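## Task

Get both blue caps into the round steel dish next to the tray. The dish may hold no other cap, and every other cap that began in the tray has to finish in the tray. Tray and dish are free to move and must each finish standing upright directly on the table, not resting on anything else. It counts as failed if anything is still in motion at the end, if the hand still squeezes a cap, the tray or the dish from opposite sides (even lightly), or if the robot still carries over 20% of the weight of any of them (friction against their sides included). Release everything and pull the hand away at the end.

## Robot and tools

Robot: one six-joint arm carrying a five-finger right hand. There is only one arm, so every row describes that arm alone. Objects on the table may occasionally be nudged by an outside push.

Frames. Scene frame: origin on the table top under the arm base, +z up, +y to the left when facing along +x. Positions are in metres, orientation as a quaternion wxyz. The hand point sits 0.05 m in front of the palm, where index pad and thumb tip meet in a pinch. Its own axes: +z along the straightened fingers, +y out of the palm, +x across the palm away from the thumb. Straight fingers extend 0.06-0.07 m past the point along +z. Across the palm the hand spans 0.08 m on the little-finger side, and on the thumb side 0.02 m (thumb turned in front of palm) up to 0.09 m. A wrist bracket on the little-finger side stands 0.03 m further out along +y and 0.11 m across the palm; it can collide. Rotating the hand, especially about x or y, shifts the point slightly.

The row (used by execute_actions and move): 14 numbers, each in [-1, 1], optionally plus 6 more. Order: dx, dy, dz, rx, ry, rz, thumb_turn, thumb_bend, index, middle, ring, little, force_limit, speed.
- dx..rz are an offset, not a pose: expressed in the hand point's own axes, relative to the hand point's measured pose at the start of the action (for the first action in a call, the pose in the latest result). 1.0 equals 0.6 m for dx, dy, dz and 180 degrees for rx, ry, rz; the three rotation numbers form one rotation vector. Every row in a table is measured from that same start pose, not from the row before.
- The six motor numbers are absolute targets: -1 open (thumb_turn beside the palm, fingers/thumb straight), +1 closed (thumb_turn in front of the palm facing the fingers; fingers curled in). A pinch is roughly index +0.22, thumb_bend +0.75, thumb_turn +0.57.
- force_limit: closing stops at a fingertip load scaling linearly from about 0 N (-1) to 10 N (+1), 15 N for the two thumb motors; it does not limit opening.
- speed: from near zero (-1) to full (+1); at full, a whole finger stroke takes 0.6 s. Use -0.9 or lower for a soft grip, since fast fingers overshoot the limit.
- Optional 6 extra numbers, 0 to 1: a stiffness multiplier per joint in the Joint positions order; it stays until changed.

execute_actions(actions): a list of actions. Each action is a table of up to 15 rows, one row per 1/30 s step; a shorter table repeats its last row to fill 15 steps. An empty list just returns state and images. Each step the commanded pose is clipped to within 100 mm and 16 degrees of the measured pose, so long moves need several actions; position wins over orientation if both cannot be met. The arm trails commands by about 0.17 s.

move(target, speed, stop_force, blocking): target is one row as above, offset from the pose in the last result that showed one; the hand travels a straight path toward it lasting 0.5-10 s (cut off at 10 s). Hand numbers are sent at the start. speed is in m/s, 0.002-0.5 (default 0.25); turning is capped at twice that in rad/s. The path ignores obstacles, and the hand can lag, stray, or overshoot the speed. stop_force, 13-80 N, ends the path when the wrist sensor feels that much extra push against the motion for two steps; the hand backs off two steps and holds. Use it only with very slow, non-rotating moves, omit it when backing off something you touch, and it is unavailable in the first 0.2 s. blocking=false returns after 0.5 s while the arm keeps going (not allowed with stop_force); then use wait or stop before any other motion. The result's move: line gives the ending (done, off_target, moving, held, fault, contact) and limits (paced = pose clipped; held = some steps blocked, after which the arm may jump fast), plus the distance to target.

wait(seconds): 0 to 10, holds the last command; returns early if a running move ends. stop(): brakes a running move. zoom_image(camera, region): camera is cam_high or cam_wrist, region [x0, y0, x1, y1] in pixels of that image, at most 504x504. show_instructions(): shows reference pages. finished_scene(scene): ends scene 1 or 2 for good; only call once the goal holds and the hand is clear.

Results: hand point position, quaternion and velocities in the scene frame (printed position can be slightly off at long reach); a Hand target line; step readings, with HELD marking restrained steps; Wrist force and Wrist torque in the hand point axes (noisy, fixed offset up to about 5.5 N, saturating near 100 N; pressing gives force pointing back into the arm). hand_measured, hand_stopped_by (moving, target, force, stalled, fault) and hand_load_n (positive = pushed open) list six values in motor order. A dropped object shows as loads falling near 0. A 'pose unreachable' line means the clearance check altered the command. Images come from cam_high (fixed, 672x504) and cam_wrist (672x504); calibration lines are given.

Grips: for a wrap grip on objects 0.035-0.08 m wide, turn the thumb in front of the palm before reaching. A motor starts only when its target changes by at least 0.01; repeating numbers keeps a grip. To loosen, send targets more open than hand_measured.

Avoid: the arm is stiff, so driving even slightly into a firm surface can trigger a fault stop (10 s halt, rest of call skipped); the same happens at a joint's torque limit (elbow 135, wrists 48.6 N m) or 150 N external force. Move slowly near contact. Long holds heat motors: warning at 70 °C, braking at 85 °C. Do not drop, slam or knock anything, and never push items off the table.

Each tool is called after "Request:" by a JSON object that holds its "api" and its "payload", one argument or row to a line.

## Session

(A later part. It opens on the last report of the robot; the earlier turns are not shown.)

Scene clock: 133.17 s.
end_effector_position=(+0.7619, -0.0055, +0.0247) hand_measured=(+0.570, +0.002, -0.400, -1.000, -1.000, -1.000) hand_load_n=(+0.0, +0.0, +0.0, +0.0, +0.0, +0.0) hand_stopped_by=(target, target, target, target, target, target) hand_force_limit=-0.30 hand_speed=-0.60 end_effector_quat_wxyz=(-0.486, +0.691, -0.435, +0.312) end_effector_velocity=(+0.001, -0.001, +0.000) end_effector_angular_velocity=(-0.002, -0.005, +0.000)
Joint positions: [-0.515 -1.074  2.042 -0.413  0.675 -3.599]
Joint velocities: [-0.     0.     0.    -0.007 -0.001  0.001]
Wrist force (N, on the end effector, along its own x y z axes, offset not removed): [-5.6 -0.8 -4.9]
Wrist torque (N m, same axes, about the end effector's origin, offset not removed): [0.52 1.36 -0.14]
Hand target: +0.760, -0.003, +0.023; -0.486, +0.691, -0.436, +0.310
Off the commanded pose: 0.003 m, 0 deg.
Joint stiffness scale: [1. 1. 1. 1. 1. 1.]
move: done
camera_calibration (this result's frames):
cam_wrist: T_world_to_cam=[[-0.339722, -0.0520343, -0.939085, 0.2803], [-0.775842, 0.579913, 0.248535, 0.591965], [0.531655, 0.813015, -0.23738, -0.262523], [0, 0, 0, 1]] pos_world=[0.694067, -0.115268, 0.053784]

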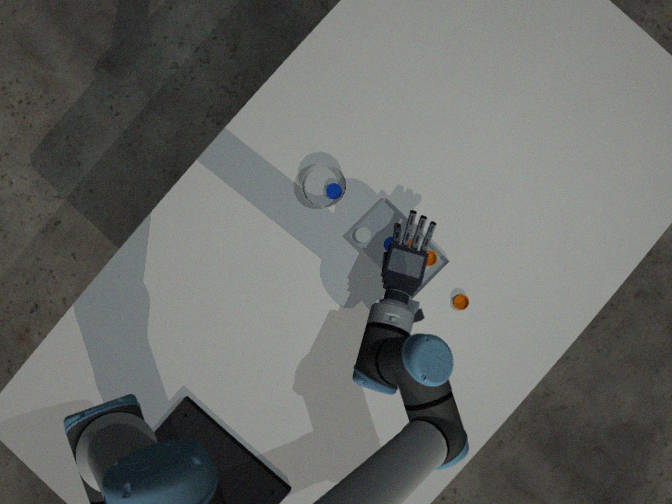

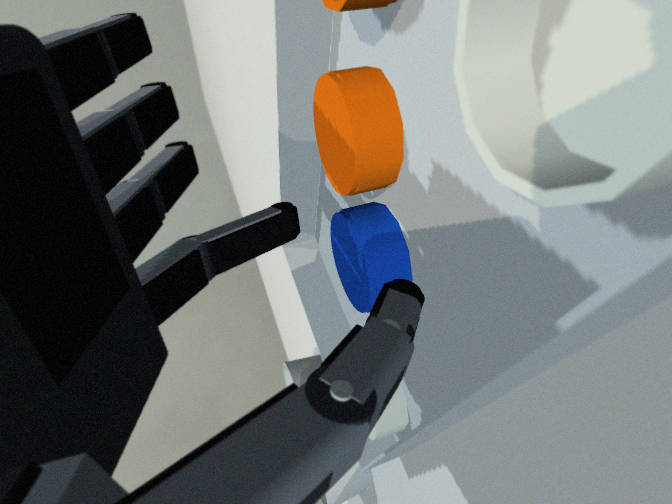

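Request:
{"api": "execute_actions", "payload": {
  "actions": [
    [[-0.006,0.002,0,0,0,0,0.57,0.0,-0.4,-1,-1,-1,-0.4,-0.6]],
    [[0,0,0,0,0,0,0.57,0.0,0.3,-1,-1,-1,-0.4,-0.6]],
    [[0,0,0,0,0,0,0.57,0.0,0.3,-1,-1,-1,-0.4,-0.6]],
    [[0,0,0,0,0,0,0.57,0.3,0.3,-1,-1,-1,-0.3,-0.85]],
    [[0,0,0,0,0,0,0.57,0.3,0.3,-1,-1,-1,-0.3,-0.85]]
  ]
}}

Scene clock: 140.23 s.
end_effector_position=(+0.7615, -0.0046, +0.0239) hand_measured=(+0.570, +0.014, -0.048, -1.000, -1.000, -1.000) hand_load_n=(+0.0, +5.0, +7.0, +0.0, +0.0, +0.0) hand_stopped_by=(target, force, force, target, target, target) hand_force_limit=-0.30 hand_speed=-0.85 end_effector_quat_wxyz=(-0.486, +0.691, -0.435, +0.313) end_effector_velocity=(-0.000, +0.001, -0.000) end_effector_angular_velocity=(+0.000, +0.000, +0.001)
Joint positions: [-0.513 -1.074  2.045 -0.418  0.677 -3.598]
Joint velocities: [ 0.001  0.     0.    -0.    -0.    -0.   ]
Wrist force (N, on the end effector, along its own x y z axes, offset not removed): [-0.1 3.0 -3.9]
Wrist torque (N m, same axes, about the end effector's origin, offset not removed): [1.28 0.36 0.21]
Hand target: +0.761, -0.005, +0.024; -0.486, +0.691, -0.435, +0.313
Off the commanded pose: 0.000 m, 0 deg.
Joint stiffness scale: [1. 1. 1. 1. 1. 1.]
Step readings (end_effector_position; steps 1 to 15: 1st action; 16 to 30: 2nd action; 31 to 45: 3rd action; 46 to 60: 4th action; 61 to 75: 5th action):
0: (+0.7621, -0.0056, +0.0248)
1: (+0.7621, -0.0056, +0.0248)
2: (+0.7621, -0.0056, +0.0248)
4: (+0.7622, -0.0056, +0.0246)
8: (+0.7617, -0.0049, +0.0241)
15: (+0.7614, -0.0045, +0.0238)
16: (+0.7615, -0.0045, +0.0238)
17: (+0.7615, -0.0045, +0.0238)
19: (+0.7615, -0.0045, +0.0238)
23: (+0.7615, -0.0045, +0.0238)
30: (+0.7615, -0.0045, +0.0238)
31: (+0.7615, -0.0045, +0.0238)
32: (+0.7615, -0.0045, +0.0238)
34: (+0.7615, -0.0045, +0.0238)
38: (+0.7615, -0.0046, +0.0239)
45: (+0.7615, -0.0046, +0.0239)
46: (+0.7615, -0.0046, +0.0239)
47: (+0.7615, -0.0046, +0.0239)
49: (+0.7615, -0.0046, +0.0239)
53: (+0.7615, -0.0046, +0.0239)
60: (+0.7615, -0.0046, +0.0239)
61: (+0.7615, -0.0046, +0.0239)
62: (+0.7615, -0.0046, +0.0239)
64: (+0.7615, -0.0046, +0.0239)
68: (+0.7615, -0.0046, +0.0239)
75: end_effector_position above
camera_calibration (this result's frames):
cam_wrist: T_world_to_cam=[[-0.338212, -0.0530019, -0.939576, 0.278292], [-0.775993, 0.580547, 0.246579, 0.591449], [0.532399, 0.8125, -0.237477, -0.263814], [0, 0, 0, 1]] pos_world=[0.693536, -0.114265, 0.0529883]

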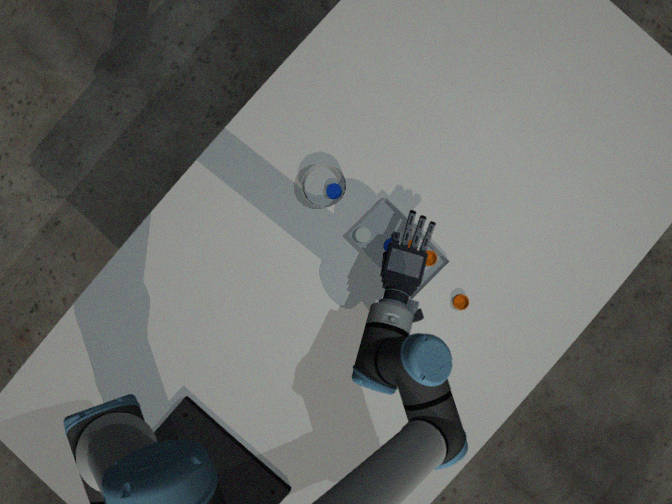

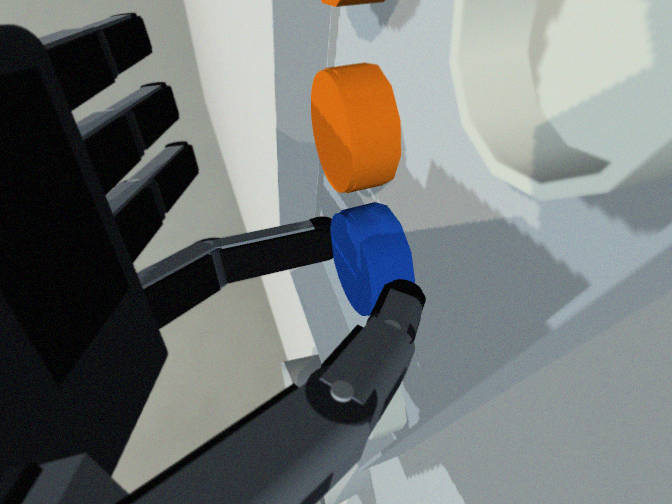

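Lift and check the grip.

Request:
{"api": "move", "payload": {
  "target": [0, -0.0861, -0.0313, 0, 0, 0, 0.57, 0.3, 0.3, -1.0, -1.0, -1.0, -0.3, -0.85],
  "speed": 0.05
}}

Scene clock: 145.10 s.
end_effector_position=(+0.7595, -0.0031, +0.0773) hand_measured=(+0.570, +0.012, -0.048, -1.000, -1.000, -1.000) hand_load_n=(-0.5, +5.5, +6.5, +0.0, +0.0, +0.0) hand_stopped_by=(target, force, force, target, target, target) hand_force_limit=-0.30 hand_speed=-0.85 end_effector_quat_wxyz=(-0.486, +0.691, -0.435, +0.312) end_effector_velocity=(-0.002, +0.001, -0.001) end_effector_angular_velocity=(+0.004, +0.008, +0.000)
Joint positions: [-0.513 -1.154  2.032 -0.324  0.677 -3.598]
Joint velocities: [ 0.     0.    -0.     0.01   0.001 -0.001]
Wrist force (N, on the end effector, along its own x y z axes, offset not removed): [-2.1 3.1 3.4]
Wrist torque (N m, same axes, about the end effector's origin, offset not removed): [0.65 0.42 -0.14]
Hand target: +0.761, -0.004, +0.079; -0.486, +0.691, -0.435, +0.313
Off the commanded pose: 0.002 m, 0 deg.
Joint stiffness scale: [1. 1. 1. 1. 1. 1.]
move: done
camera_calibration (this result's frames):
cam_wrist: T_world_to_cam=[[-0.339644, -0.0521538, -0.939107, 0.328934], [-0.775611, 0.58033, 0.248284, 0.575521], [0.532043, 0.81271, -0.237557, -0.250979], [0, 0, 0, 1]] pos_world=[0.691633, -0.112864, 0.106389]

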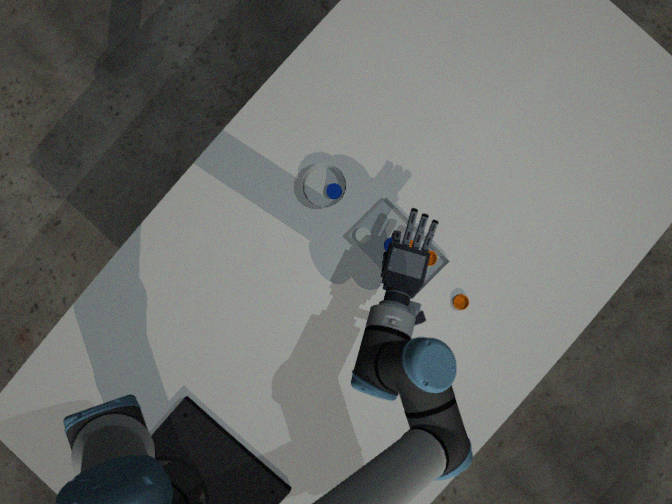

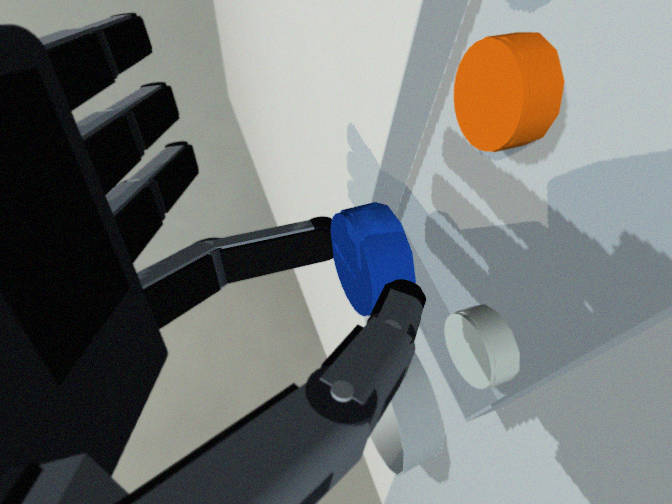

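Request:
{"api": "move", "payload": {
  "target": [-0.3143, -0.0525, 0.1311, 0, 0, 0, 0.57, 0.3, 0.3, -1.0, -1.0, -1.0, -0.3, -0.85],
  "speed": 0.15
}}

Scene clock: 150.40 s.
end_effector_position=(+0.7548, +0.2025, +0.0790) hand_measured=(+0.570, +0.012, -0.048, -1.000, -1.000, -1.000) hand_load_n=(-0.5, +5.5, +6.5, +0.0, +0.0, +0.0) hand_stopped_by=(target, force, force, target, target, target) hand_force_limit=-0.30 hand_speed=-0.85 end_effector_quat_wxyz=(-0.486, +0.692, -0.435, +0.311) end_effector_velocity=(+0.004, -0.006, -0.001) end_effector_angular_velocity=(-0.003, +0.001, -0.027)
Joint positions: [-0.16  -1.205  2.087 -0.475  0.99  -3.38 ]
Joint velocities: [ 0.001 -0.     0.    -0.005  0.027  0.009]
Wrist force (N, on the end effector, along its own x y z axes, offset not removed): [0.6 1.1 -0.6]
Wrist torque (N m, same axes, about the end effector's origin, offset not removed): [0.48 0.21 0.30]
Hand target: +0.756, +0.203, +0.079; -0.486, +0.691, -0.435, +0.312
Off the commanded pose: 0.001 m, 0 deg.
Joint stiffness scale: [1. 1. 1. 1. 1. 1.]
move: done
camera_calibration (this result's frames):
cam_wrist: T_world_to_cam=[[-0.340459, -0.0533816, -0.938743, 0.34042], [-0.776735, 0.578602, 0.248801, 0.453249], [0.529877, 0.813861, -0.238454, -0.413718], [0, 0, 0, 1]] pos_world=[0.687174, 0.0926303, 0.108145]

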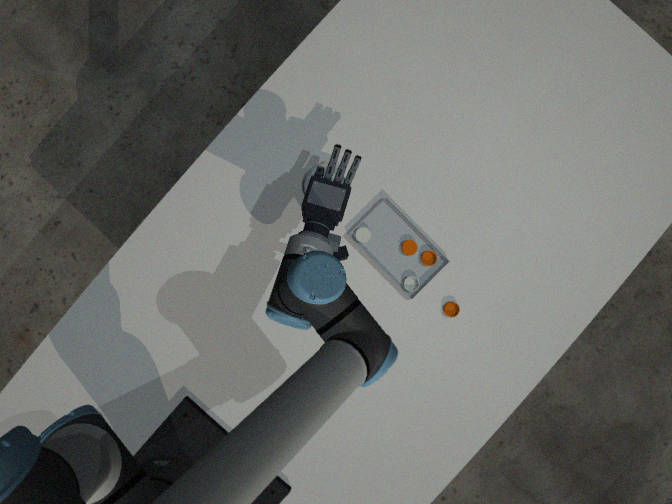

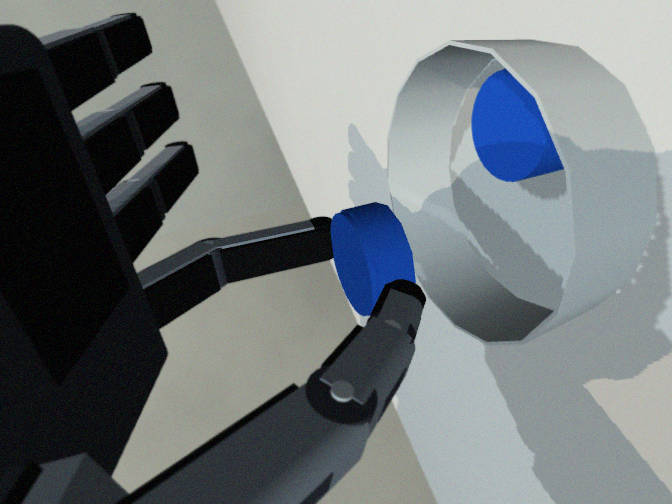

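Request:
{"api": "execute_actions", "payload": {
  "actions": []
}}

Scene clock: 159.47 s.
end_effector_position=(+0.7551, +0.2023, +0.0789) hand_measured=(+0.570, +0.012, -0.048, -1.000, -1.000, -1.000) hand_load_n=(-0.5, +5.5, +6.5, +0.0, +0.0, +0.0) hand_stopped_by=(target, force, force, target, target, target) hand_force_limit=-0.30 hand_speed=-0.85 end_effector_quat_wxyz=(-0.485, +0.691, -0.436, +0.312) end_effector_velocity=(+0.000, +0.000, -0.000) end_effector_angular_velocity=(+0.001, +0.001, -0.001)
Joint positions: [-0.159 -1.205  2.087 -0.475  0.993 -3.379]
Joint velocities: [ 0.     0.    -0.    -0.     0.001  0.002]
Wrist force (N, on the end effector, along its own x y z axes, offset not removed): [0.3 2.1 -3.1]
Wrist torque (N m, same axes, about the end effector's origin, offset not removed): [0.90 0.26 0.26]
Hand target: +0.756, +0.203, +0.079; -0.486, +0.691, -0.435, +0.312
Off the commanded pose: 0.001 m, 0 deg.
Joint stiffness scale: [1. 1. 1. 1. 1. 1.]
camera_calibration (this result's frames):
cam_wrist: T_world_to_cam=[[-0.340773, -0.0526318, -0.938671, 0.340517], [-0.775087, 0.5808, 0.24882, 0.45195], [0.532085, 0.812343, -0.238715, -0.415102], [0, 0, 0, 1]] pos_world=[0.687209, 0.0926344, 0.108088]

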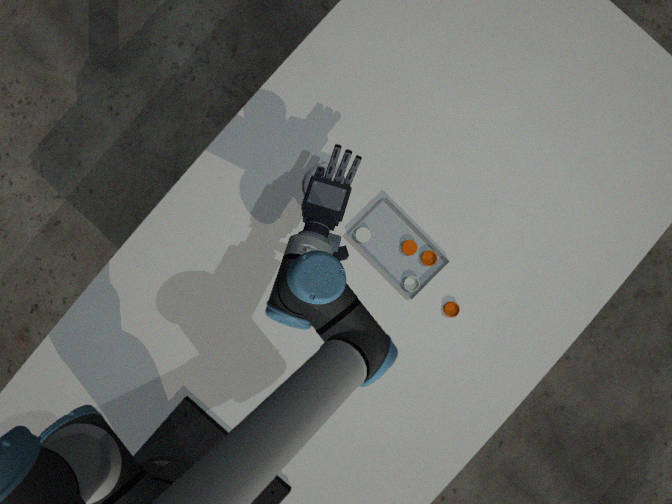

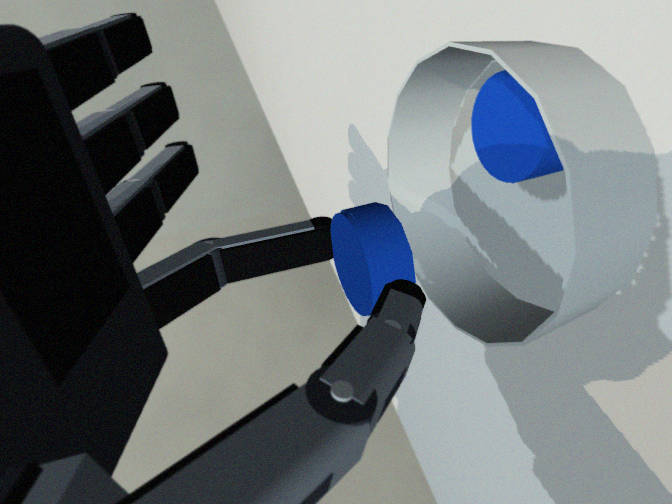

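Request:
{"api": "move", "payload": {
  "target": [0, 0.068, 0.025, 0,0,0, 0.57,0.3,0.3,-1,-1,-1,-0.3,-0.85],
  "speed": 0.04,
  "stop_force": 13
}}

Scene clock: 163.47 s.
end_effector_position=(+0.7574, +0.2017, +0.0371) hand_measured=(+0.570, +0.012, -0.048, -1.000, -1.000, -1.000) hand_load_n=(-0.5, +5.5, +6.5, +0.0, +0.0, +0.0) hand_stopped_by=(target, force, force, target, target, target) hand_force_limit=-0.30 hand_speed=-0.85 end_effector_quat_wxyz=(-0.485, +0.691, -0.435, +0.313) end_effector_velocity=(+0.002, -0.000, +0.001) end_effector_angular_velocity=(-0.002, -0.007, -0.000)
Joint positions: [-0.159 -1.14   2.098 -0.554  0.993 -3.379]
Joint velocities: [-0.     0.     0.    -0.008  0.    -0.001]
Wrist force (N, on the end effector, along its own x y z axes, offset not removed): [3.8 0.4 -7.3]
Wrist torque (N m, same axes, about the end effector's origin, offset not removed): [0.90 -0.07 0.41]
Hand target: +0.756, +0.202, +0.035; -0.485, +0.691, -0.436, +0.312
Off the commanded pose: 0.002 m, 0 deg.
Joint stiffness scale: [1. 1. 1. 1. 1. 1.]
move: done
camera_calibration (this result's frames):
cam_wrist: T_world_to_cam=[[-0.338913, -0.0529703, -0.939326, 0.300794], [-0.775582, 0.580884, 0.247076, 0.46486], [0.532552, 0.812261, -0.237952, -0.426163], [0, 0, 0, 1]] pos_world=[0.689434, 0.0920589, 0.0662818]

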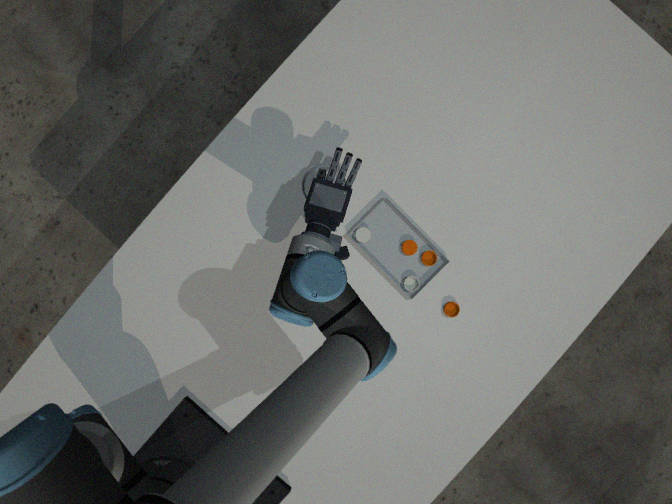

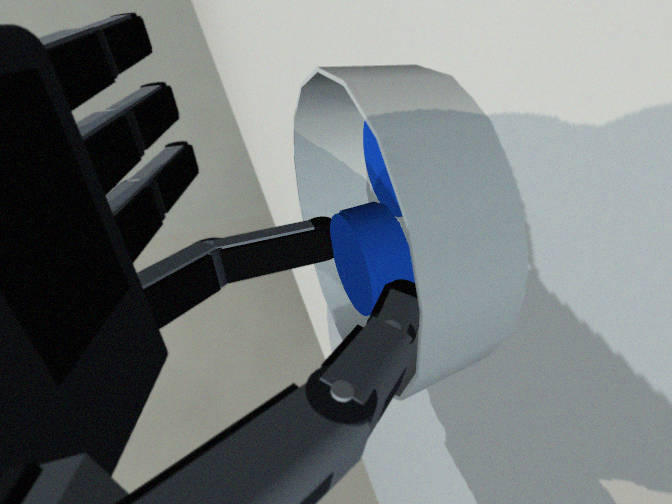

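The cap is inside the dish's rim, so I'll release it.

Request:
{"api": "execute_actions", "payload": {
  "actions": [
    [[0,-0.002,0,0,0,0,0.57,0.0,-0.2,-1,-1,-1,-0.3,-0.6]],
    [[0,0,0,0,0,0,0.57,0.0,-0.2,-1,-1,-1,-0.3,-0.6]]
  ]
}}

Request:
{"api": "move", "payload": {
  "target": [0,-0.08,-0.029,0,0,0,0.57,0.0,-0.4,-1,-1,-1,-0.3,-0.6],
  "speed": 0.08
}}

Scene clock: 167.23 s.
end_effector_position=(+0.7570, +0.2018, +0.0370) hand_measured=(+0.570, +0.000, -0.200, -1.000, -1.000, -1.000) hand_load_n=(+0.0, +0.0, +0.0, +0.0, +0.0, +0.0) hand_stopped_by=(target, target, target, target, target, target) hand_force_limit=-0.30 hand_speed=-0.60 end_effector_quat_wxyz=(-0.485, +0.691, -0.435, +0.312) end_effector_velocity=(-0.000, +0.000, -0.000) end_effector_angular_velocity=(-0.001, -0.000, -0.000)
Joint positions: [-0.159 -1.14   2.098 -0.553  0.993 -3.379]
Joint velocities: [ 0.001 -0.     0.    -0.     0.001 -0.001]
Wrist force (N, on the end effector, along its own x y z axes, offset not removed): [0.5 1.0 3.1]
Wrist torque (N m, same axes, about the end effector's origin, offset not removed): [0.26 0.07 0.07]
Hand target: +0.757, +0.202, +0.037; -0.485, +0.691, -0.435, +0.312
Off the commanded pose: 0.000 m, 0 deg.
Joint stiffness scale: [1. 1. 1. 1. 1. 1.]
Step readings (end_effector_position; steps 1 to 15: 1st action; 16 to 30: 2nd action):
0: (+0.7577, +0.2017, +0.0373)
1: (+0.7577, +0.2017, +0.0373)
2: (+0.7577, +0.2017, +0.0373)
4: (+0.7576, +0.2017, +0.0373)
8: (+0.7573, +0.2018, +0.0371)
15: (+0.7571, +0.2018, +0.0370)
16: (+0.7570, +0.2018, +0.0370)
17: (+0.7570, +0.2018, +0.0370)
19: (+0.7570, +0.2018, +0.0370)
23: (+0.7570, +0.2018, +0.0370)
30: end_effector_position above
camera_calibration (this result's frames):
cam_wrist: T_world_to_cam=[[-0.340246, -0.052727, -0.938857, 0.30145], [-0.775227, 0.580825, 0.248326, 0.464282], [0.532218, 0.812319, -0.238499, -0.425804], [0, 0, 0, 1]] pos_world=[0.689111, 0.0921168, 0.0661709]

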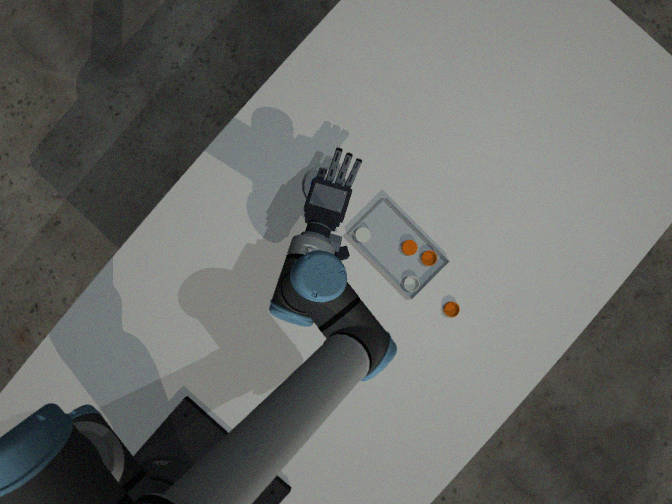

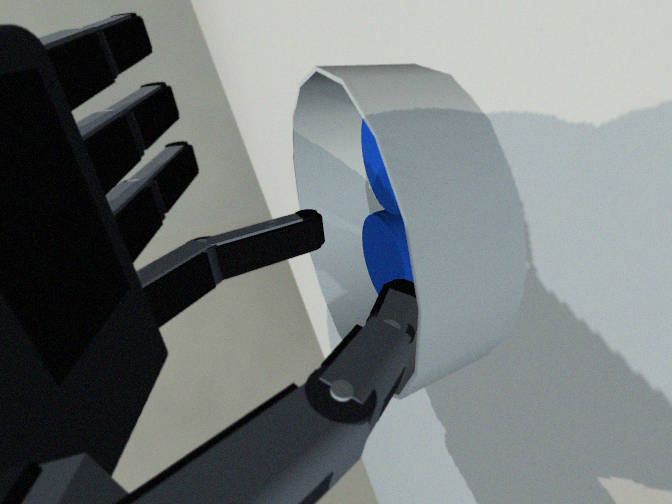

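Scene clock: 168.37 s.
end_effector_position=(+0.7552, +0.2023, +0.0866) hand_measured=(+0.570, +0.000, -0.400, -1.000, -1.000, -1.000) hand_load_n=(+0.0, +0.0, +0.0, +0.0, +0.0, +0.0) hand_stopped_by=(target, target, target, target, target, target) hand_force_limit=-0.30 hand_speed=-0.60 end_effector_quat_wxyz=(-0.485, +0.691, -0.436, +0.312) end_effector_velocity=(-0.003, -0.000, -0.002) end_effector_angular_velocity=(+0.001, +0.012, -0.001)
Joint positions: [-0.159 -1.216  2.083 -0.46   0.993 -3.379]
Joint velocities: [-0.001  0.     0.     0.013 -0.    -0.001]
Wrist force (N, on the end effector, along its own x y z axes, offset not removed): [2.2 2.0 0.0]
Wrist torque (N m, same axes, about the end effector's origin, offset not removed): [0.65 0.04 0.34]
Hand target: +0.757, +0.202, +0.088; -0.485, +0.691, -0.435, +0.312
Off the commanded pose: 0.002 m, 0 deg.
Joint stiffness scale: [1. 1. 1. 1. 1. 1.]
move: done
camera_calibration (this result's frames):
cam_wrist: T_world_to_cam=[[-0.340977, -0.0525939, -0.938599, 0.347967], [-0.775031, 0.580793, 0.249011, 0.450013], [0.532035, 0.812351, -0.238799, -0.413263], [0, 0, 0, 1]] pos_world=[0.687294, 0.0926512, 0.115856]

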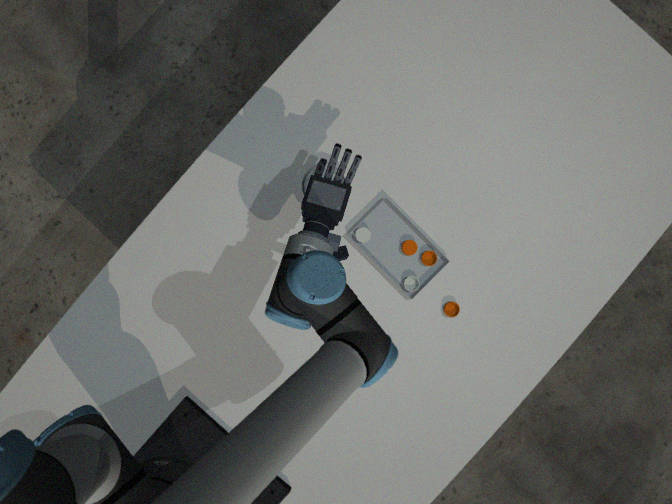

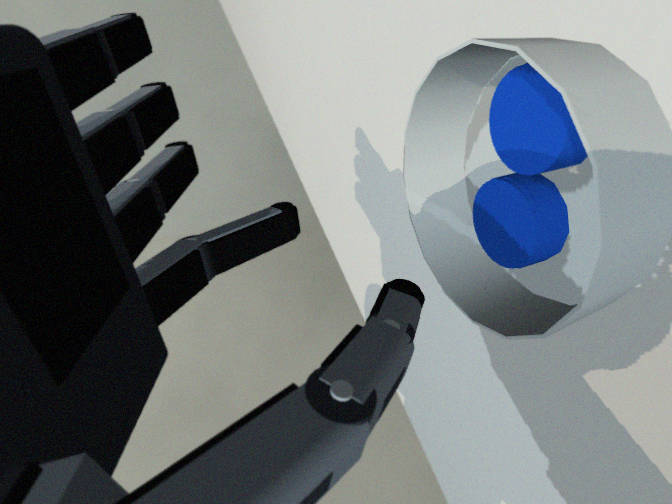

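Both blue caps are lying flat in the dish, and the hand is clear of everything. I'll end the scene.

Request:
{"api": "finished_scene", "payload": {
  "scene": 2
}}

The scene is finished: the task was done.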